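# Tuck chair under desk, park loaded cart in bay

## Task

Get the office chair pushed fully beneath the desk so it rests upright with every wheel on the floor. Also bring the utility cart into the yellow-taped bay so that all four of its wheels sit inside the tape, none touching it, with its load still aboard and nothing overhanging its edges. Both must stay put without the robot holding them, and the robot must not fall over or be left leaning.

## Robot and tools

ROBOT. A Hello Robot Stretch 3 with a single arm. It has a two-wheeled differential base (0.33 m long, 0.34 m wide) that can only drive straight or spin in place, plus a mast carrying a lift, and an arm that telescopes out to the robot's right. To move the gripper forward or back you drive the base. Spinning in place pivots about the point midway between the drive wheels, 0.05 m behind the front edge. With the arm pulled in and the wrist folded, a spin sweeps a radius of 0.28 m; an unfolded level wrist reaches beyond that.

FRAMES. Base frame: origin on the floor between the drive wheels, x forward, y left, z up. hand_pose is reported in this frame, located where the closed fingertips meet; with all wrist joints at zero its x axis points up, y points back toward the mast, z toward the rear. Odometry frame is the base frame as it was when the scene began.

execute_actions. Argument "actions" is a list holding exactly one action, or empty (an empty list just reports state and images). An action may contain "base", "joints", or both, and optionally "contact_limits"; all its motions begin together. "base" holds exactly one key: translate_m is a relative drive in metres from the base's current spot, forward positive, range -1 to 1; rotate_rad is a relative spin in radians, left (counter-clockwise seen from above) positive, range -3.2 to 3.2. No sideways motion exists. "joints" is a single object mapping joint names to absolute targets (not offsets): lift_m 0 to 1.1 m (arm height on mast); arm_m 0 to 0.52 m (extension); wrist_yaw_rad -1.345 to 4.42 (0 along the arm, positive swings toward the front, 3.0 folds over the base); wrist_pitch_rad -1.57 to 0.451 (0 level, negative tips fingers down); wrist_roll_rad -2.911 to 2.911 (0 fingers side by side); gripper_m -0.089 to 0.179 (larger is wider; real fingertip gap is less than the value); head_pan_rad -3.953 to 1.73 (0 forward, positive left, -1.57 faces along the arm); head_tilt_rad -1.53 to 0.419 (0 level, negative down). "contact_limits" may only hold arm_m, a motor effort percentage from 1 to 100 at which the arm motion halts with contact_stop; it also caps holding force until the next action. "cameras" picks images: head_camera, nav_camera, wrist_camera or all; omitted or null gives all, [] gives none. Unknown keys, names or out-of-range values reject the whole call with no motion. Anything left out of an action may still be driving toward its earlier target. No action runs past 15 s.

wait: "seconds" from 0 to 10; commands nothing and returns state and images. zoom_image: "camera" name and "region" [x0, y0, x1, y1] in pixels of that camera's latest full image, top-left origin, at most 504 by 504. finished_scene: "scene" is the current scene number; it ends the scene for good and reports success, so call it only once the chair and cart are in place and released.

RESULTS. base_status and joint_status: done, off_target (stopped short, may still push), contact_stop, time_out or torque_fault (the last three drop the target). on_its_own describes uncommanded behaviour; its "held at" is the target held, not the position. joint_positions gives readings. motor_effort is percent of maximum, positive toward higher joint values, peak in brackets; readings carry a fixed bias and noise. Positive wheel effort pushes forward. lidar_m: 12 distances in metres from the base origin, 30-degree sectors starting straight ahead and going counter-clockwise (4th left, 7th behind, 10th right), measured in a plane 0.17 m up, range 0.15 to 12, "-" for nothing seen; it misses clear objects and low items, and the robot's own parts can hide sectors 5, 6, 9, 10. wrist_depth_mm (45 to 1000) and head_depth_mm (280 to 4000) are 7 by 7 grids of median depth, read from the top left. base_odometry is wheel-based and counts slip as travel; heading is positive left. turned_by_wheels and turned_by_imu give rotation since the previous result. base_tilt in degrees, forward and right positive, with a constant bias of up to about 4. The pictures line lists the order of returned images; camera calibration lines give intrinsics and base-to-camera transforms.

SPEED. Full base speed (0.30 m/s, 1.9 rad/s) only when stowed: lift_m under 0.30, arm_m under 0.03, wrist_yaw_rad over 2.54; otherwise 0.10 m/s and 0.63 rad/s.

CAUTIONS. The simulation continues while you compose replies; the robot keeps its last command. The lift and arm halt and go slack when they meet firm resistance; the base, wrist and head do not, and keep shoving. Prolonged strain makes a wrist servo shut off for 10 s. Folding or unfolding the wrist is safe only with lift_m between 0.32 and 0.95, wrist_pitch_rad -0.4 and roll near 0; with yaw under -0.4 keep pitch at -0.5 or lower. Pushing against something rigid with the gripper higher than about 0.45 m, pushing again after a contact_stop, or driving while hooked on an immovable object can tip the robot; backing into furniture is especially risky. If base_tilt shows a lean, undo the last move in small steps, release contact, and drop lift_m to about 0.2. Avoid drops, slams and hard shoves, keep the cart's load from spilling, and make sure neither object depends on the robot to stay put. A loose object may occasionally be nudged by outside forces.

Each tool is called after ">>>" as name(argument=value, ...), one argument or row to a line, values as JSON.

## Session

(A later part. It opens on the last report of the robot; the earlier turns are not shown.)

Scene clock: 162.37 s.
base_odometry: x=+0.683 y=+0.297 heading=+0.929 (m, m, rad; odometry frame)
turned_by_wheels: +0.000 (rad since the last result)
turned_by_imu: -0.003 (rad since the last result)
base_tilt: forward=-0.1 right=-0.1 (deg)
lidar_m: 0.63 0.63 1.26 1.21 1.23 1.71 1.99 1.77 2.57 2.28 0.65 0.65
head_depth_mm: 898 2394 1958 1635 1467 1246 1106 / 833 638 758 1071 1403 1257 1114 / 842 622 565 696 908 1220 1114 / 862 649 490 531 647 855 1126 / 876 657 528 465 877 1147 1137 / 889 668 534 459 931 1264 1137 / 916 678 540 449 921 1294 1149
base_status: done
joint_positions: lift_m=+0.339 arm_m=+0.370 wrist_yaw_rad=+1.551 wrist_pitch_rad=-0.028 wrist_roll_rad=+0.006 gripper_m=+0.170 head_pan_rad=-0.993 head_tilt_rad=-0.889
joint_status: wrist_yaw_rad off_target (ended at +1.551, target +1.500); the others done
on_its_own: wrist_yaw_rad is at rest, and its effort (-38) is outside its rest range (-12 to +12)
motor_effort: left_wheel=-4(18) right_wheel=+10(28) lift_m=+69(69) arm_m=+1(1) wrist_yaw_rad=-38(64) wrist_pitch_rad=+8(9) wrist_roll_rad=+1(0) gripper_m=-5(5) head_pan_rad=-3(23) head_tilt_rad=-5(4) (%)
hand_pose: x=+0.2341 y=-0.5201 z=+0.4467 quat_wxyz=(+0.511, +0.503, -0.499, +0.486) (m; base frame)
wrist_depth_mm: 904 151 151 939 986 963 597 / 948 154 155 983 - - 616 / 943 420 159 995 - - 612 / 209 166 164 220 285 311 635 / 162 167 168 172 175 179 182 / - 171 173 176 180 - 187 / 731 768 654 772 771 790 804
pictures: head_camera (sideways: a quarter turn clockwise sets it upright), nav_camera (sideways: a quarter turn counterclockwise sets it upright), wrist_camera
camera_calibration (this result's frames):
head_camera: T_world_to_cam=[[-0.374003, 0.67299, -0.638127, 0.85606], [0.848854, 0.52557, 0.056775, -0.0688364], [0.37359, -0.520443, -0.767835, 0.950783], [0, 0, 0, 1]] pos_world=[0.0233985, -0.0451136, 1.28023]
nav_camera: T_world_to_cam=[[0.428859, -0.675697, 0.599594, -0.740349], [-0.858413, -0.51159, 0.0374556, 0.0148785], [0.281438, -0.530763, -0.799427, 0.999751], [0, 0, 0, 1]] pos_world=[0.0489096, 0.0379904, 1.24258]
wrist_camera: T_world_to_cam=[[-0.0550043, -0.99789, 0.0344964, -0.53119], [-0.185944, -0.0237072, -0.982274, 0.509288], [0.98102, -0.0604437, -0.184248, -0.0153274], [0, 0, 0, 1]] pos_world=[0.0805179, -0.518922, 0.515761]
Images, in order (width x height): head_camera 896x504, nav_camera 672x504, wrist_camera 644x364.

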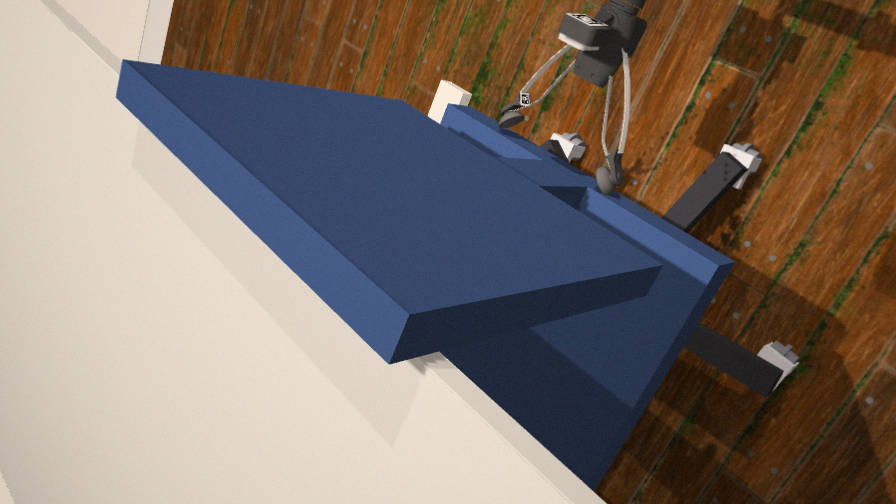

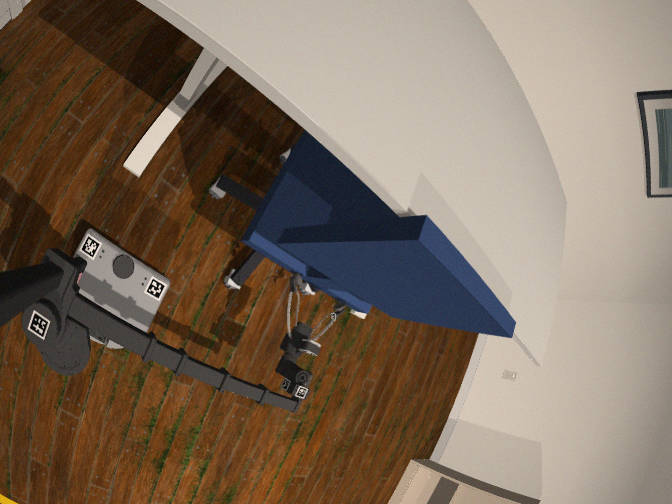

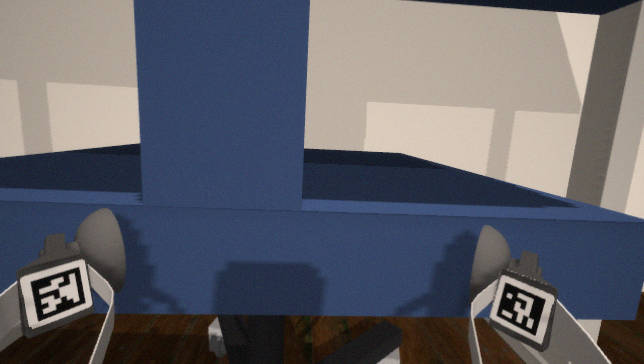

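>>> execute_actions(
  actions=[
    {"base":{"translate_m":0.02},"joints":{"wrist_yaw_rad":1.6,"arm_m":0.31}},
  ],
  cameras=["head_camera"],
)

>>> execute_actions(
  actions=[
    {"base":{"translate_m":-0.2},"joints":{"wrist_yaw_rad":2.7,"arm_m":0,"wrist_pitch_rad":-0.4,"gripper_m":0.03}},
  ],
  cameras=[],
)

>>> execute_actions(
  actions=[
    {"base":{"rotate_rad":-2.5},"joints":{"lift_m":0.28}},
  ],
  cameras=[],
)

>>> execute_actions(
  actions=[
    {"base":{"translate_m":1.0}},
  ],
  cameras=[],
)

>>> execute_actions(
  actions=[
    {"base":{"translate_m":0.17},"joints":{"lift_m":0.34}},
  ],
  cameras=[],
)

>>> execute_actions(
  actions=[
    {"base":{"rotate_rad":0.95},"joints":{"head_pan_rad":-1.7,"wrist_yaw_rad":0}},
  ],
  cameras=[],
)

>>> execute_actions(
  actions=[
    {"joints":{"lift_m":0.2,"wrist_pitch_rad":0,"gripper_m":0.15}},
  ],
)

Scene clock: 177.70 s.
base_odometry: x=+0.695 y=+0.313 heading=+0.927 (m, m, rad; odometry frame)
turned_by_wheels: -0.002 (rad since the last result)
turned_by_imu: -0.046 (rad since the last result)
base_tilt: forward=+0.0 right=+0.0 (deg)
lidar_m: 0.66 0.61 1.28 1.21 1.23 1.64 3.10 1.78 2.57 2.27 1.22 0.63
head_depth_mm: 944 2380 1939 1648 1441 1217 1103 / 833 647 848 1575 1434 1254 1117 / 844 601 586 725 950 1243 1122 / 859 649 491 538 650 862 1127 / 877 658 527 451 633 858 1135 / 894 666 533 456 928 1244 1125 / 915 677 539 449 413 1299 1156
base_status: done
joint_positions: lift_m=+0.339 arm_m=+0.311 wrist_yaw_rad=+1.538 wrist_pitch_rad=-0.029 wrist_roll_rad=+0.006 gripper_m=+0.170 head_pan_rad=-0.993 head_tilt_rad=-0.890
joint_status: wrist_yaw_rad off_target (ended at +1.538, target +1.600); the others done
on_its_own: left_wheel is at rest, and its effort (-35) is outside its rest range (-18 to +18); right_wheel is at rest, and its effort (+36) is outside its rest range (-18 to +18); wrist_yaw_rad is at rest, and its effort (+45) is outside its rest range (-12 to +12)
motor_effort: left_wheel=-35(37) right_wheel=+36(36) lift_m=+68(68) arm_m=-12(13) wrist_yaw_rad=+45(45) wrist_pitch_rad=+9(9) wrist_roll_rad=+0(0) gripper_m=+14(15) head_pan_rad=-3(3) head_tilt_rad=-4(4) (%)
hand_pose: x=+0.2339 y=-0.4644 z=+0.4463 quat_wxyz=(+0.514, +0.501, -0.502, +0.483) (m; base frame)
wrist_depth_mm: 856 923 159 160 - - 594 / 890 936 163 165 - - 656 / 933 947 168 171 - - 684 / 209 218 173 175 282 311 649 / 164 166 175 180 187 195 203 / 167 - 179 186 193 - 209 / 742 772 716 729 785 800 866
pictures: head_camera (sideways: a quarter turn clockwise sets it upright)
camera_calibration (this result's frames):
head_camera: T_world_to_cam=[[-0.373989, 0.673046, -0.638076, 0.855994], [0.848885, 0.52552, 0.0567734, -0.0688346], [0.373533, -0.520421, -0.767877, 0.950838], [0, 0, 0, 1]] pos_world=[0.0233952, -0.0451134, 1.28022]
Images, in order (width x height): head_camera 896x504.

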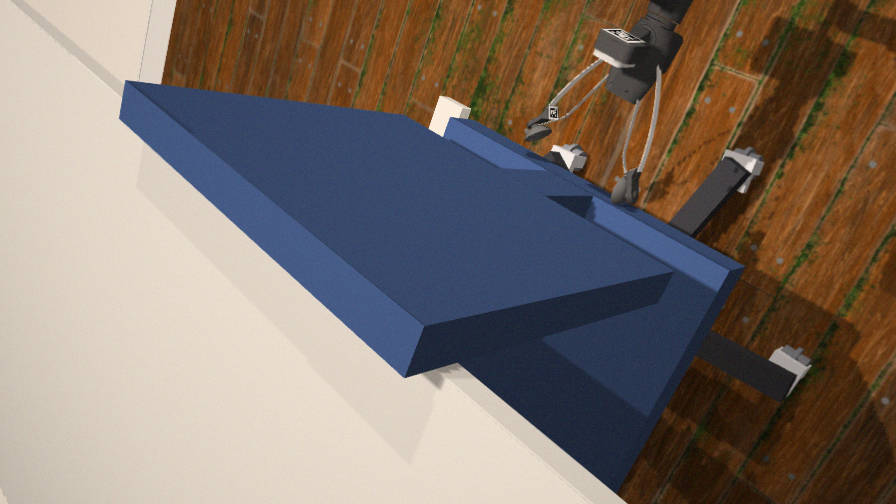

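Scene clock: 181.20 s.
base_odometry: x=+0.575 y=+0.153 heading=+0.927 (m, m, rad; odometry frame)
turned_by_wheels: +0.000 (rad since the last result)
turned_by_imu: +0.001 (rad since the last result)
base_tilt: forward=+0.0 right=+0.0 (deg)
lidar_m: 0.81 0.82 1.27 1.19 1.24 1.62 2.90 1.60 2.49 2.25 1.34 0.79
head_depth_mm: 2275 2401 1927 1638 1411 1240 1106 / 2403 2428 1956 1656 1424 1251 1136 / 2458 2430 1970 1661 1436 1261 1125 / 895 819 943 1117 1421 1242 1124 / 875 677 759 863 1255 1255 1136 / 895 628 643 717 893 1260 1145 / 913 677 557 630 936 1258 1149
base_status: done
joint_positions: lift_m=+0.339 arm_m=+0.001 wrist_yaw_rad=+2.699 wrist_pitch_rad=-0.416 wrist_roll_rad=+0.007 gripper_m=+0.030 head_pan_rad=-0.993 head_tilt_rad=-0.890
joint_status: all done
motor_effort: left_wheel=+0(35) right_wheel=+1(31) lift_m=+68(68) arm_m=-3(12) wrist_yaw_rad=+0(48) wrist_pitch_rad=+5(8) wrist_roll_rad=+0(0) gripper_m=+0(83) head_pan_rad=-3(4) head_tilt_rad=-5(5) (%)
hand_pose: x=+0.0750 y=+0.0573 z=+0.3524 quat_wxyz=(+0.295, +0.709, -0.010, +0.641) (m; base frame)
wrist_depth_mm: 919 - - - - - 979 / - - - - - - - / - - - - - - - / 852 853 881 919 955 987 855 / 679 696 742 749 755 767 717 / - 570 - 592 611 600 632 / - 508 511 507 522 526 549
pictures: none
No camera images: the call's "cameras" was empty. Leave "cameras" out to get every camera's image.

Scene clock: 184.23 s.
base_odometry: x=+0.575 y=+0.153 heading=-1.573 (m, m, rad; odometry frame)
turned_by_wheels: -2.500 (rad since the last result)
turned_by_imu: -2.510 (rad since the last result)
base_tilt: forward=-0.2 right=+0.0 (deg)
lidar_m: 1.61 2.48 2.25 1.34 1.28 0.81 1.32 1.23 1.19 1.28 1.83 1.74
head_depth_mm: 1653 1825 1895 1629 1417 1238 1107 / 1925 2171 1962 1657 1420 1246 1135 / 2293 2370 1999 1664 1430 1252 1121 / 2819 2514 2009 1676 1452 1267 1124 / 3127 2523 2037 1708 1456 1281 1141 / 3117 2556 2052 1712 1466 1280 1148 / 3024 2590 2063 1733 1475 1294 1150
base_status: done
joint_positions: lift_m=+0.281 arm_m=+0.001 wrist_yaw_rad=+2.699 wrist_pitch_rad=-0.416 wrist_roll_rad=+0.007 gripper_m=+0.030 head_pan_rad=-0.993 head_tilt_rad=-0.890
joint_status: all done
motor_effort: left_wheel=+2(14) right_wheel=-1(4) lift_m=+18(64) arm_m=-3(4) wrist_yaw_rad=+0(0) wrist_pitch_rad=+5(5) wrist_roll_rad=+0(0) gripper_m=-1(0) head_pan_rad=-3(4) head_tilt_rad=-5(4) (%)
hand_pose: x=+0.0750 y=+0.0573 z=+0.2938 quat_wxyz=(+0.295, +0.709, -0.010, +0.641) (m; base frame)
wrist_depth_mm: - - - - - - - / - - - - - - - / 743 883 - - - - - / 672 618 766 793 832 845 870 / 607 594 636 650 646 662 678 / - 502 - 523 535 550 558 / - - 452 445 450 466 464
pictures: none
No camera images: the call's "cameras" was empty. Leave "cameras" out to get every camera's image.

Scene clock: 189.30 s.
base_odometry: x=+0.573 y=-0.847 heading=-1.573 (m, m, rad; odometry frame)
turned_by_wheels: +0.000 (rad since the last result)
turned_by_imu: -0.004 (rad since the last result)
base_tilt: forward=-0.2 right=+0.0 (deg)
lidar_m: 0.70 2.05 1.71 2.12 1.72 1.47 1.77 1.80 1.76 1.85 2.10 0.62
head_depth_mm: 2395 2399 1934 1636 1412 1242 1109 / 2734 2402 1947 1659 1434 1252 1130 / 2757 2442 1976 1650 1438 1260 1121 / 2600 2500 2003 1692 1443 1265 1130 / 2501 2407 2033 1699 1462 1277 1140 / 1829 2067 1934 1413 1362 1268 1143 / 1768 929 1205 1092 1048 1243 1152
base_status: done
joint_positions: lift_m=+0.281 arm_m=+0.001 wrist_yaw_rad=+2.699 wrist_pitch_rad=-0.417 wrist_roll_rad=+0.007 gripper_m=+0.030 head_pan_rad=-0.993 head_tilt_rad=-0.890
joint_status: not commanded
motor_effort: left_wheel=+3(14) right_wheel=-1(3) lift_m=+18(18) arm_m=-3(3) wrist_yaw_rad=+2(0) wrist_pitch_rad=+5(5) wrist_roll_rad=+0(0) gripper_m=+0(0) head_pan_rad=-3(3) head_tilt_rad=-5(5) (%)
hand_pose: x=+0.0749 y=+0.0572 z=+0.2937 quat_wxyz=(+0.295, +0.709, -0.010, +0.641) (m; base frame)
wrist_depth_mm: - - - - - - - / - - - - - - - / 985 - - - - - - / 733 749 784 809 818 881 879 / 605 605 640 658 651 674 682 / - 497 - 524 539 547 558 / - - 452 443 448 463 469
pictures: none
No camera images: the call's "cameras" was empty. Leave "cameras" out to get every camera's image.

Scene clock: 192.33 s.
base_odometry: x=+0.572 y=-1.017 heading=-1.573 (m, m, rad; odometry frame)
turned_by_wheels: +0.000 (rad since the last result)
turned_by_imu: -0.001 (rad since the last result)
base_tilt: forward=-0.1 right=+0.0 (deg)
lidar_m: 0.59 1.96 1.60 1.73 1.84 1.62 1.93 1.90 1.85 1.95 0.78 0.47
head_depth_mm: 2534 2390 1945 1637 1417 1239 1104 / 2704 2420 1970 1650 1425 1248 1135 / 2591 2467 1984 1674 1440 1255 1125 / 2484 2484 1987 1681 1445 1266 1123 / 1843 1932 1911 1140 1325 1228 1136 / 1703 904 702 1016 916 1163 1145 / 1641 920 792 601 900 1182 1150
base_status: done
joint_positions: lift_m=+0.339 arm_m=+0.001 wrist_yaw_rad=+2.699 wrist_pitch_rad=-0.417 wrist_roll_rad=+0.007 gripper_m=+0.030 head_pan_rad=-0.994 head_tilt_rad=-0.890
joint_status: all done
motor_effort: left_wheel=+2(14) right_wheel=+0(4) lift_m=+69(72) arm_m=-3(3) wrist_yaw_rad=+0(0) wrist_pitch_rad=+5(5) wrist_roll_rad=+0(0) gripper_m=-1(0) head_pan_rad=-2(3) head_tilt_rad=-5(5) (%)
hand_pose: x=+0.0748 y=+0.0572 z=+0.3520 quat_wxyz=(+0.295, +0.709, -0.009, +0.641) (m; base frame)
wrist_depth_mm: - - - - - - - / - - - - - - - / - - - - - - - / 859 855 880 907 950 973 988 / 714 692 720 739 732 758 781 / - 578 - 598 618 623 642 / - 509 519 512 513 529 543
pictures: none
No camera images: the call's "cameras" was empty. Leave "cameras" out to get every camera's image.

Scene clock: 194.80 s.
base_odometry: x=+0.572 y=-1.017 heading=-0.623 (m, m, rad; odometry frame)
turned_by_wheels: +0.950 (rad since the last result)
turned_by_imu: +0.956 (rad since the last result)
base_tilt: forward=-0.1 right=+0.0 (deg)
lidar_m: 1.60 1.73 2.35 1.62 2.30 1.95 1.85 1.89 2.01 0.47 0.53 2.01
head_depth_mm: 2413 2395 1943 1629 1414 1243 1102 / 2326 2339 1960 1645 1428 1249 1146 / 1765 855 1888 1587 1405 1261 1155 / 1733 902 697 1044 1259 1224 1120 / 1699 933 774 622 888 1217 1137 / 743 766 744 701 993 1268 1137 / 609 618 693 1025 1251 1299 1154
base_status: done
joint_positions: lift_m=+0.339 arm_m=+0.001 wrist_yaw_rad=+0.002 wrist_pitch_rad=-0.417 wrist_roll_rad=+0.007 gripper_m=+0.030 head_pan_rad=-1.693 head_tilt_rad=-0.890
joint_status: all done
motor_effort: left_wheel=-3(9) right_wheel=+2(5) lift_m=+69(69) arm_m=-3(3) wrist_yaw_rad=-1(0) wrist_pitch_rad=+5(5) wrist_roll_rad=+0(0) gripper_m=+0(1) head_pan_rad=-3(36) head_tilt_rad=-5(5) (%)
hand_pose: x=-0.0212 y=-0.3701 z=+0.3520 quat_wxyz=(+0.690, +0.147, -0.694, -0.147) (m; base frame)
wrist_depth_mm: - - - - - - - / - - - - - - - / 683 732 706 759 - - - / 566 586 552 593 904 986 - / 663 439 308 474 727 750 789 / 558 551 - 571 621 624 641 / 483 495 476 503 516 528 541
pictures: none
No camera images: the call's "cameras" was empty. Leave "cameras" out to get every camera's image.

Scene clock: 196.90 s.
base_odometry: x=+0.572 y=-1.017 heading=-0.623 (m, m, rad; odometry frame)
turned_by_wheels: +0.000 (rad since the last result)
turned_by_imu: -0.001 (rad since the last result)
base_tilt: forward=-0.1 right=+0.0 (deg)
lidar_m: 1.61 1.73 2.34 1.62 2.29 1.95 1.85 1.91 2.01 0.47 0.53 2.01
head_depth_mm: 2425 2419 1937 1634 1410 1238 1105 / 2337 2365 1973 1651 1431 1254 1130 / 1762 854 1877 1584 1411 1265 1137 / 1741 902 697 1048 1258 1246 1122 / 1697 932 776 623 895 1218 1140 / 745 763 743 703 988 1259 1144 / 610 619 694 1025 1254 1300 1153
base_status: not commanded
joint_positions: lift_m=+0.201 arm_m=+0.001 wrist_yaw_rad=+0.001 wrist_pitch_rad=-0.025 wrist_roll_rad=+0.007 gripper_m=+0.150 head_pan_rad=-1.693 head_tilt_rad=-0.890
joint_status: all done
motor_effort: left_wheel=-2(3) right_wheel=+2(2) lift_m=+17(58) arm_m=-3(3) wrist_yaw_rad=-1(1) wrist_pitch_rad=+7(7) wrist_roll_rad=+0(0) gripper_m=-1(81) head_pan_rad=-3(3) head_tilt_rad=-5(5) (%)
hand_pose: x=-0.0211 y=-0.4012 z=+0.3090 quat_wxyz=(+0.705, +0.010, -0.709, -0.009) (m; base frame)
wrist_depth_mm: 315 248 256 337 - - - / - 499 444 492 - - - / - - - - - - - / - 870 865 - - - - / 625 662 619 668 - - - / 397 338 402 421 791 849 870 / 508 275 280 560 603 592 647
pictures: head_camera (sideways: a quarter turn clockwise sets it upright), nav_camera (sideways: a quarter turn counterclockwise sets it upright), wrist_camera
camera_calibration (this result's frames):
head_camera: T_world_to_cam=[[0.147467, 0.755808, -0.637971, 0.852676], [0.987828, -0.144817, 0.0567702, -0.069678], [-0.0494818, -0.638578, -0.767965, 0.953533], [0, 0, 0, 1]] pos_world=[-0.00972897, -0.0456454, 1.28022]
nav_camera: T_world_to_cam=[[-0.107251, -0.793208, 0.599432, -0.736867], [-0.986137, 0.161649, 0.0374638, 0.015647], [-0.126614, -0.587104, -0.799549, 1.0024], [0, 0, 0, 1]] pos_world=[0.063318, 0.00149354, 1.24258]
wrist_camera: T_world_to_cam=[[-0.998867, 0.0337276, 0.0335874, -0.0275719], [-0.0268833, 0.182571, -0.982825, 0.415709], [-0.0392804, -0.982614, -0.181457, -0.175588], [0, 0, 0, 1]] pos_world=[-0.0232621, -0.247502, 0.377634]
Images, in order (width x height): head_camera 896x504, nav_camera 672x504, wrist_camera 644x364.

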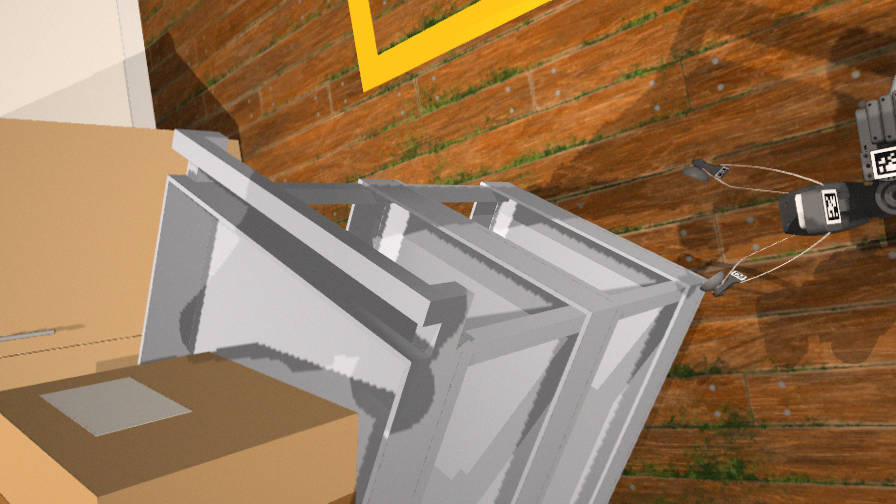

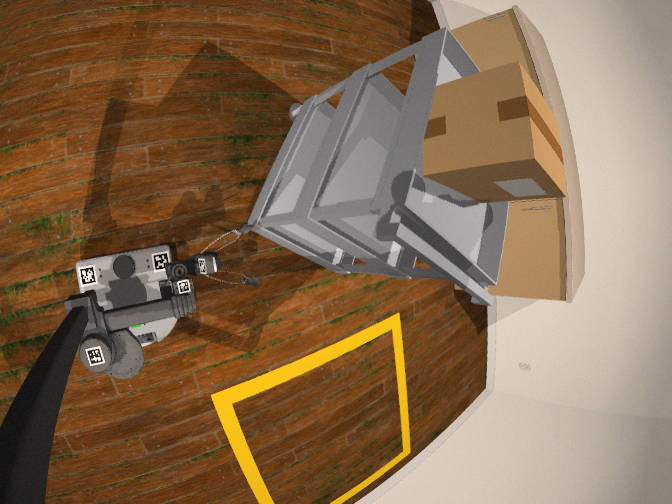

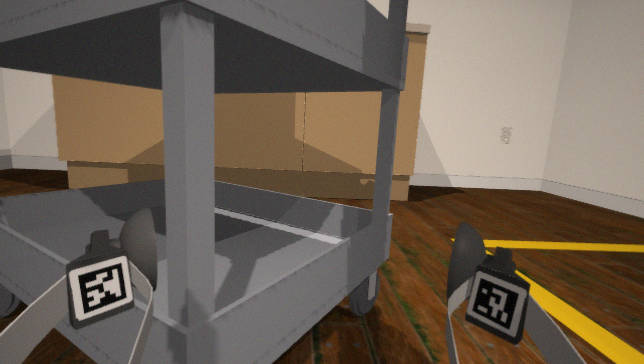

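>>> execute_actions(
  actions=[
    {"base":{"rotate_rad":0.06}},
  ],
  cameras=[],
)

>>> execute_actions(
  actions=[
    {"base":{"translate_m":0.05}},
  ],
  cameras=[],
)

>>> execute_actions(
  actions=[
    {"joints":{"arm_m":0.15}},
  ],
  cameras=[],
)

>>> execute_actions(
  actions=[
    {"joints":{"gripper_m":0.0}},
  ],
  cameras=["wrist_camera"],
)

>>> execute_actions(
  actions=[
    {"base":{"translate_m":-0.8},"joints":{"arm_m":0.25}},
  ],
  cameras=["wrist_camera","nav_camera"],
)

Scene clock: 204.37 s.
base_odometry: x=+0.572 y=-1.017 heading=-0.563 (m, m, rad; odometry frame)
turned_by_wheels: +0.060 (rad since the last result)
turned_by_imu: +0.059 (rad since the last result)
base_tilt: forward=-0.1 right=+0.1 (deg)
lidar_m: 1.60 1.73 1.83 1.62 2.33 1.91 1.86 1.93 0.86 0.47 0.57 1.98
head_depth_mm: 2357 2402 1953 1633 1417 1235 1112 / 1763 1955 1957 1649 1432 1250 1131 / 1736 883 781 1138 1380 1261 1140 / 1714 919 707 999 1127 1221 1130 / 1615 871 777 655 945 1235 1134 / 644 662 723 1017 1211 1290 1144 / 578 615 702 1065 1338 1299 1145
base_status: done
joint_positions: lift_m=+0.201 arm_m=+0.001 wrist_yaw_rad=+0.001 wrist_pitch_rad=-0.025 wrist_roll_rad=+0.007 gripper_m=+0.150 head_pan_rad=-1.693 head_tilt_rad=-0.890
joint_status: not commanded
motor_effort: left_wheel=-3(9) right_wheel=+2(5) lift_m=+17(18) arm_m=-3(3) wrist_yaw_rad=-2(0) wrist_pitch_rad=+7(7) wrist_roll_rad=+0(0) gripper_m=-1(0) head_pan_rad=-3(3) head_tilt_rad=-4(5) (%)
hand_pose: x=-0.0212 y=-0.4012 z=+0.3090 quat_wxyz=(+0.705, +0.009, -0.709, -0.009) (m; base frame)
wrist_depth_mm: 374 293 226 302 465 - - / - 616 380 496 563 - - / - - - - - - - / - - 865 - - - - / 546 699 575 694 655 - - / 597 437 404 400 715 853 865 / 538 327 263 368 614 586 642
pictures: none
No camera images: the call's "cameras" was empty. Leave "cameras" out to get every camera's image.

Scene clock: 205.93 s.
base_odometry: x=+0.615 y=-1.044 heading=-0.563 (m, m, rad; odometry frame)
turned_by_wheels: +0.000 (rad since the last result)
turned_by_imu: -0.001 (rad since the last result)
base_tilt: forward=-0.1 right=+0.1 (deg)
lidar_m: 1.55 1.68 2.30 1.62 2.32 1.96 1.90 1.98 0.74 0.47 0.61 1.92
head_depth_mm: 2309 2310 1943 1647 1400 1240 1104 / 1766 861 1823 1625 1419 1248 1129 / 1742 900 706 1055 1298 1268 1134 / 1715 923 765 655 921 1207 1128 / 691 736 735 999 985 1258 1136 / 584 620 705 1037 1271 1285 1141 / 581 632 717 1094 1379 1294 1146
base_status: done
joint_positions: lift_m=+0.201 arm_m=+0.001 wrist_yaw_rad=+0.001 wrist_pitch_rad=-0.025 wrist_roll_rad=+0.007 gripper_m=+0.150 head_pan_rad=-1.693 head_tilt_rad=-0.890
joint_status: not commanded
motor_effort: left_wheel=-3(6) right_wheel=+3(5) lift_m=+17(17) arm_m=-3(3) wrist_yaw_rad=-1(1) wrist_pitch_rad=+7(7) wrist_roll_rad=+0(0) gripper_m=-1(0) head_pan_rad=-3(3) head_tilt_rad=-5(5) (%)
hand_pose: x=-0.0212 y=-0.4012 z=+0.3090 quat_wxyz=(+0.705, +0.009, -0.709, -0.009) (m; base frame)
wrist_depth_mm: 466 339 265 233 358 - - / - 619 552 242 462 - - / - - - - - - - / - - 948 771 - - - / 639 686 677 596 651 - - / 656 347 433 315 486 849 890 / 531 532 287 284 589 595 640
pictures: none
No camera images: the call's "cameras" was empty. Leave "cameras" out to get every camera's image.

Scene clock: 208.30 s.
base_odometry: x=+0.615 y=-1.044 heading=-0.563 (m, m, rad; odometry frame)
turned_by_wheels: +0.000 (rad since the last result)
turned_by_imu: -0.001 (rad since the last result)
base_tilt: forward=-0.1 right=+0.0 (deg)
lidar_m: 1.55 1.69 2.30 1.63 2.32 1.96 1.90 1.98 0.74 0.47 0.61 1.92
head_depth_mm: 2330 2338 1945 1647 1416 1246 1105 / 1758 858 1828 1613 1422 1253 1131 / 1734 906 707 1059 1324 1284 1100 / 1700 921 766 654 922 1208 1129 / 688 734 736 1001 986 1254 1131 / 586 620 703 1037 1270 1282 1143 / 579 633 718 1099 1375 1300 1150
base_status: not commanded
joint_positions: lift_m=+0.201 arm_m=+0.150 wrist_yaw_rad=+0.001 wrist_pitch_rad=-0.025 wrist_roll_rad=+0.007 gripper_m=+0.150 head_pan_rad=-1.693 head_tilt_rad=-0.890
joint_status: all done
motor_effort: left_wheel=-3(3) right_wheel=+3(2) lift_m=+17(18) arm_m=+5(5) wrist_yaw_rad=+0(1) wrist_pitch_rad=+8(7) wrist_roll_rad=+0(0) gripper_m=-1(1) head_pan_rad=-3(3) head_tilt_rad=-5(5) (%)
hand_pose: x=-0.0213 y=-0.5502 z=+0.3091 quat_wxyz=(+0.705, +0.009, -0.709, -0.009) (m; base frame)
wrist_depth_mm: 287 271 83 92 233 329 - / - 626 85 95 460 - - / - - 87 99 - - - / - - 89 - - - - / 536 620 92 593 567 - - / 457 434 94 419 487 822 871 / 320 340 97 323 345 588 646
pictures: none
No camera images: the call's "cameras" was empty. Leave "cameras" out to get every camera's image.

Scene clock: 210.30 s.
base_odometry: x=+0.615 y=-1.044 heading=-0.563 (m, m, rad; odometry frame)
turned_by_wheels: +0.000 (rad since the last result)
turned_by_imu: +0.000 (rad since the last result)
base_tilt: forward=-0.2 right=+0.0 (deg)
lidar_m: 1.56 1.68 2.30 1.62 2.32 1.97 1.90 1.99 0.74 0.47 0.62 1.93
head_depth_mm: 2327 2307 1937 1634 1407 1234 1108 / 1757 860 1824 1608 1428 1255 1128 / 1749 908 705 1009 1320 1276 1098 / 1718 916 769 667 885 1205 1128 / 677 713 739 1010 1139 1269 1136 / 572 623 701 1054 1295 1287 1143 / 581 636 716 1096 1376 1296 1149
base_status: not commanded
joint_positions: lift_m=+0.201 arm_m=+0.150 wrist_yaw_rad=+0.014 wrist_pitch_rad=-0.024 wrist_roll_rad=+0.007 gripper_m=+0.001 head_pan_rad=-1.693 head_tilt_rad=-0.890
joint_status: all done
motor_effort: left_wheel=+2(4) right_wheel=-4(6) lift_m=+18(17) arm_m=+3(5) wrist_yaw_rad=-11(16) wrist_pitch_rad=+8(7) wrist_roll_rad=+0(0) gripper_m=-26(98) head_pan_rad=-3(3) head_tilt_rad=-4(4) (%)
hand_pose: x=-0.0179 y=-0.5503 z=+0.3092 quat_wxyz=(+0.705, +0.014, -0.709, -0.004) (m; base frame)
wrist_depth_mm: 288 270 232 82 232 278 - / - - 453 84 452 426 - / - - 778 87 - - - / - - 772 90 - - - / 536 608 350 91 566 - - / 430 458 100 94 512 804 863 / 276 340 328 98 356 623 636
pictures: wrist_camera
camera_calibration (this result's frames):
wrist_camera: T_world_to_cam=[[-0.99921, 0.0212804, 0.0335555, -0.026208], [-0.0291441, 0.18151, -0.982957, 0.442619], [-0.0270084, -0.983159, -0.180747, -0.322259], [0, 0, 0, 1]] pos_world=[-0.0219913, -0.396614, 0.377707]
Images, in order (width x height): wrist_camera 644x364.

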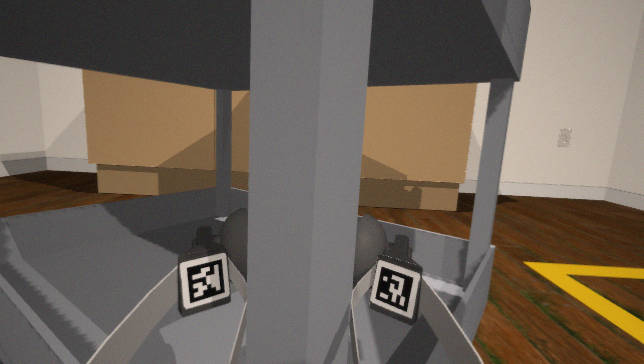

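Scene clock: 219.50 s.
base_odometry: x=-0.062 y=-0.618 heading=-0.562 (m, m, rad; odometry frame)
turned_by_wheels: +0.000 (rad since the last result)
turned_by_imu: +0.002 (rad since the last result)
base_tilt: forward=-0.1 right=+0.0 (deg)
lidar_m: 2.35 2.44 1.73 1.80 1.51 1.14 1.10 1.15 1.60 0.53 0.50 0.51
head_depth_mm: 2337 2411 1937 1642 1414 1239 1106 / 2314 2397 1959 1656 1422 1254 1130 / 2284 2443 2007 1671 1440 1219 1120 / 2260 2451 1897 1668 1404 1237 1129 / 2209 2351 708 1007 983 1216 1138 / 1666 889 781 1010 950 1158 1145 / 1645 933 710 645 941 1101 1112
base_status: done
joint_positions: lift_m=+0.201 arm_m=+0.250 wrist_yaw_rad=+0.147 wrist_pitch_rad=-0.023 wrist_roll_rad=+0.007 gripper_m=+0.007 head_pan_rad=-1.693 head_tilt_rad=-0.890
joint_status: all done
on_its_own: wrist_yaw_rad is held at +0.135, not at your +0.000, by its stall guard, which is not easing now; gripper_m is held at +0.006, not at your +0.000, by its stall guard, which is not easing now
motor_effort: left_wheel=+1(14) right_wheel=-1(17) lift_m=+18(17) arm_m=+1(12) wrist_yaw_rad=-10(30) wrist_pitch_rad=+7(7) wrist_roll_rad=+0(0) gripper_m=-16(27) head_pan_rad=-2(3) head_tilt_rad=-4(5) (%)
hand_pose: x=+0.0160 y=-0.6478 z=+0.3096 quat_wxyz=(+0.704, +0.060, -0.707, +0.044) (m; base frame)
wrist_depth_mm: 288 269 252 101 - - - / - - - 104 - - - / - - - 107 - - - / - - - 111 - - - / 473 507 517 112 - - - / 431 439 123 116 824 843 870 / 329 339 321 121 599 626 639
pictures: nav_camera (sideways: a quarter turn counterclockwise sets it upright), wrist_camera
camera_calibration (this result's frames):
nav_camera: T_world_to_cam=[[-0.10731, -0.7932, 0.599432, -0.736867], [-0.986125, 0.161722, 0.0374638, 0.015647], [-0.126658, -0.587094, -0.799549, 1.0024], [0, 0, 0, 1]] pos_world=[0.0633181, 0.00148931, 1.24258]
wrist_camera: T_world_to_cam=[[-0.993182, -0.111657, 0.0334929, -0.0764292], [-0.0527509, 0.174267, -0.983284, 0.457547], [0.103954, -0.978347, -0.178969, -0.416651], [0, 0, 0, 1]] pos_world=[-0.00845946, -0.495898, 0.377891]
Images, in order (width x height): nav_camera 672x504, wrist_camera 644x364.

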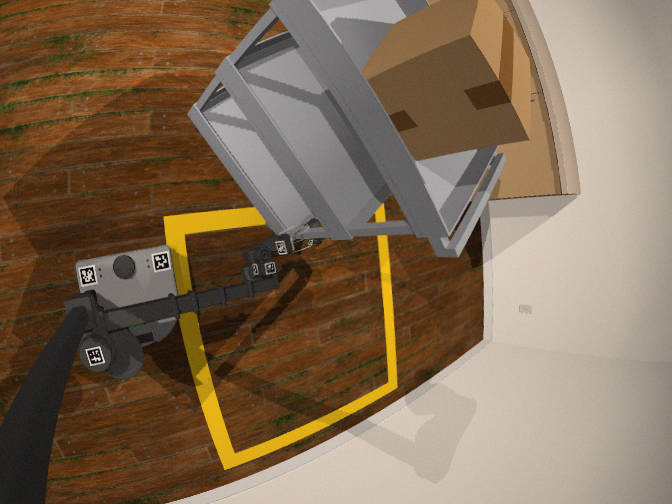

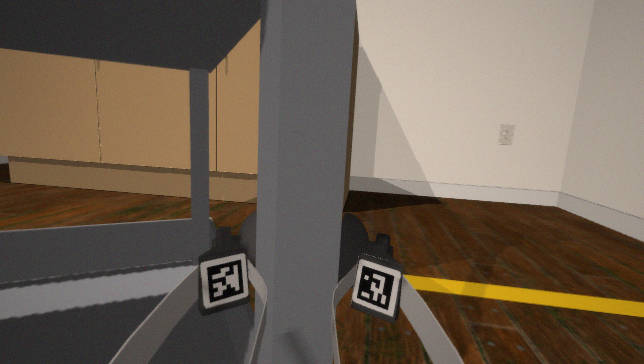

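>>> execute_actions(
  actions=[
    {"base":{"translate_m":-0.72},"joints":{"arm_m":0.17,"head_pan_rad":-1.2}},
  ],
)

Scene clock: 233.37 s.
base_odometry: x=-0.671 y=-0.234 heading=-0.562 (m, m, rad; odometry frame)
turned_by_wheels: +0.000 (rad since the last result)
turned_by_imu: +0.001 (rad since the last result)
base_tilt: forward=-0.1 right=+0.1 (deg)
lidar_m: 0.42 2.64 1.93 1.30 0.53 0.40 0.38 0.40 0.56 0.45 0.38 0.38
head_depth_mm: 2179 2362 662 1621 1417 1246 1099 / 2254 2419 689 708 1023 1235 1101 / 2285 2363 738 630 927 1180 1122 / 1919 821 631 616 913 1112 1136 / 1862 467 533 580 892 1018 1119 / 1876 438 477 539 585 833 1062 / 577 428 432 507 549 819 1031
base_status: done
joint_positions: lift_m=+0.201 arm_m=+0.170 wrist_yaw_rad=+0.346 wrist_pitch_rad=-0.023 wrist_roll_rad=+0.007 gripper_m=+0.007 head_pan_rad=-1.207 head_tilt_rad=-0.890
joint_status: all done
on_its_own: wrist_yaw_rad is held at +0.325, not at your +0.000, by its stall guard, which is still easing; gripper_m is held at +0.006, not at your +0.000, by its stall guard, which is not easing now
motor_effort: left_wheel=+4(12) right_wheel=-4(21) lift_m=+18(18) arm_m=-1(9) wrist_yaw_rad=-17(31) wrist_pitch_rad=+7(6) wrist_roll_rad=+0(0) gripper_m=-12(16) head_pan_rad=+3(28) head_tilt_rad=-4(5) (%)
hand_pose: x=+0.0653 y=-0.5556 z=+0.3096 quat_wxyz=(+0.696, +0.130, -0.697, +0.113) (m; base frame)
wrist_depth_mm: 289 268 257 111 - - 991 / - - - 114 - - 946 / - - - 118 - - 901 / - - - 122 - - 882 / 462 503 518 124 - - 846 / 434 445 141 125 811 849 750 / 334 337 299 133 599 618 638
pictures: head_camera (sideways: a quarter turn clockwise sets it upright), nav_camera (sideways: a quarter turn counterclockwise sets it upright), wrist_camera
camera_calibration (this result's frames):
head_camera: T_world_to_cam=[[-0.222708, 0.737217, -0.637897, 0.854838], [0.941071, 0.333411, 0.056768, -0.0693898], [0.254532, -0.587664, -0.768026, 0.951758], [0, 0, 0, 1]] pos_world=[0.0134267, -0.0477513, 1.28021]
nav_camera: T_world_to_cam=[[0.275735, -0.751495, 0.599355, -0.739103], [-0.947435, -0.317747, 0.0374676, 0.0154059], [0.162286, -0.578181, -0.799606, 1.00071], [0, 0, 0, 1]] pos_world=[0.0559913, 0.0280551, 1.24258]
wrist_camera: T_world_to_cam=[[-0.951491, -0.305854, 0.0334457, -0.127797], [-0.0861957, 0.16063, -0.983244, 0.438591], [0.295357, -0.93843, -0.179201, -0.321781], [0, 0, 0, 1]] pos_world=[0.0112476, -0.411507, 0.377853]
Images, in order (width x height): head_camera 896x504, nav_camera 672x504, wrist_camera 644x364.

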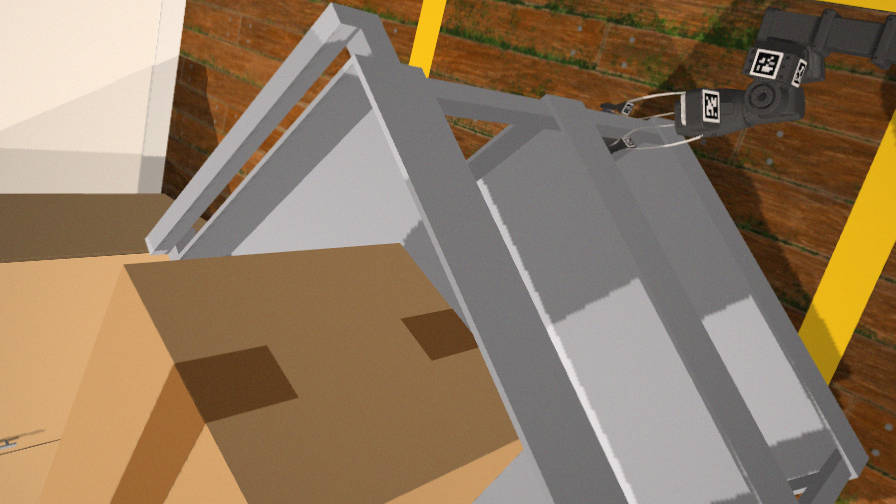

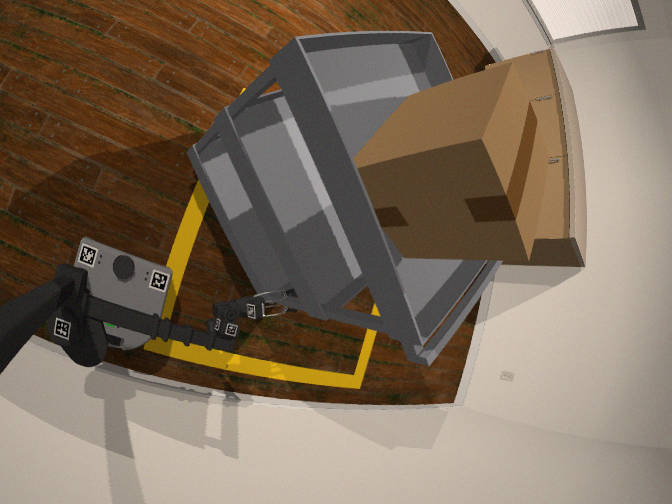

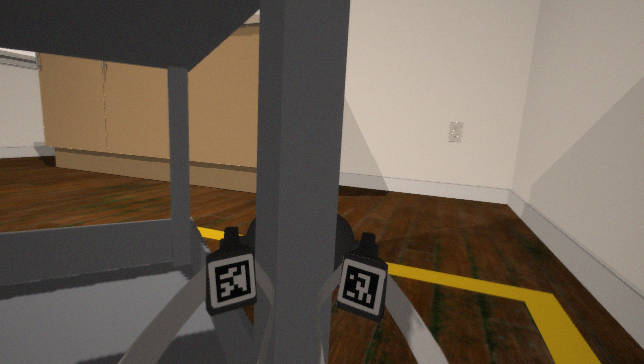

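Diagonal now; extend the arm to carry it deeper in along the bay's long axis.

>>> execute_actions(
  actions=[
    {"base":{"translate_m":0.06},"joints":{"arm_m":0.52}},
  ],
)

Scene clock: 241.10 s.
base_odometry: x=-0.621 y=-0.266 heading=-0.562 (m, m, rad; odometry frame)
turned_by_wheels: +0.000 (rad since the last result)
turned_by_imu: -0.002 (rad since the last result)
base_tilt: forward=-0.1 right=+0.1 (deg)
lidar_m: 3.00 2.59 1.91 1.52 0.61 0.46 0.44 0.46 0.65 0.43 0.31 0.44
head_depth_mm: 2178 875 1856 1643 1362 1261 1113 / 2223 871 754 1051 1340 1253 1111 / 533 533 627 637 908 1132 1121 / 544 542 641 643 559 836 1113 / 554 551 657 647 871 1111 1135 / 565 562 674 654 909 1215 1139 / 575 576 751 671 955 1276 1149
base_status: done
joint_positions: lift_m=+0.201 arm_m=+0.520 wrist_yaw_rad=+0.415 wrist_pitch_rad=-0.021 wrist_roll_rad=+0.007 gripper_m=+0.007 head_pan_rad=-1.207 head_tilt_rad=-0.890
joint_status: all done
on_its_own: wrist_yaw_rad is held at +0.404, not at your +0.000, by its stall guard, which is not easing now; gripper_m is held at +0.006, not at your +0.000, by its stall guard, which is not easing now
motor_effort: left_wheel=+0(13) right_wheel=+0(15) lift_m=+18(18) arm_m=+6(9) wrist_yaw_rad=-9(26) wrist_pitch_rad=+6(7) wrist_roll_rad=+0(0) gripper_m=-11(12) head_pan_rad=+3(3) head_tilt_rad=-4(4) (%)
hand_pose: x=+0.0817 y=-0.8985 z=+0.3101 quat_wxyz=(+0.691, +0.154, -0.692, +0.138) (m; base frame)
wrist_depth_mm: - - - 113 - - - / - - - 116 - - - / - - - 118 - - - / - - - 122 - - - / - - - 126 - - - / 336 741 - 126 835 848 876 / 309 259 575 134 607 617 642
pictures: head_camera (sideways: a quarter turn clockwise sets it upright), nav_camera (sideways: a quarter turn counterclockwise sets it upright), wrist_camera
camera_calibration (this result's frames):
head_camera: T_world_to_cam=[[-0.222753, 0.737203, -0.637897, 0.854838], [0.941051, 0.333468, 0.056768, -0.0693897], [0.254568, -0.587648, -0.768026, 0.951758], [0, 0, 0, 1]] pos_world=[0.0134296, -0.0477508, 1.28021]
nav_camera: T_world_to_cam=[[0.275781, -0.751478, 0.599355, -0.739103], [-0.947416, -0.317804, 0.0374676, 0.0154058], [0.162321, -0.578171, -0.799606, 1.00071], [0, 0, 0, 1]] pos_world=[0.0559896, 0.0280581, 1.24258]
wrist_camera: T_world_to_cam=[[-0.928155, -0.370695, 0.0333781, -0.277216], [-0.0962633, 0.15246, -0.98361, 0.489192], [0.35953, -0.916156, -0.177191, -0.634153], [0, 0, 0, 1]] pos_world=[0.0177889, -0.758328, 0.378061]
Images, in order (width x height): head_camera 896x504, nav_camera 672x504, wrist_camera 644x364.

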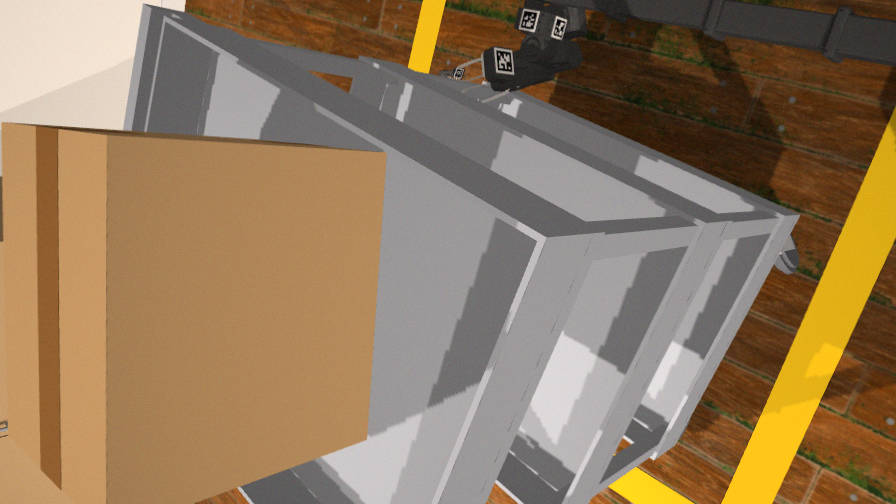

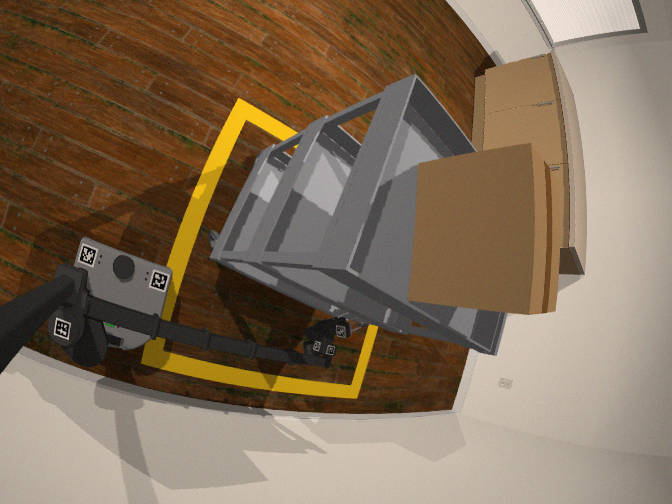

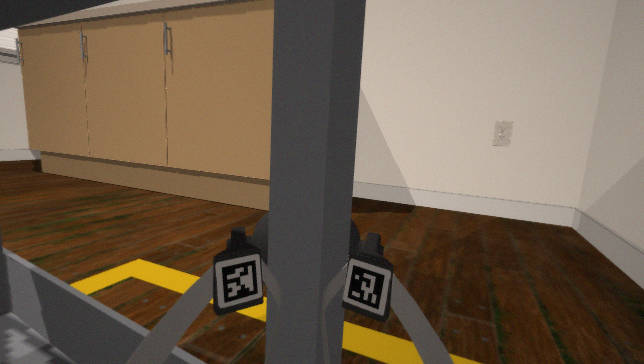

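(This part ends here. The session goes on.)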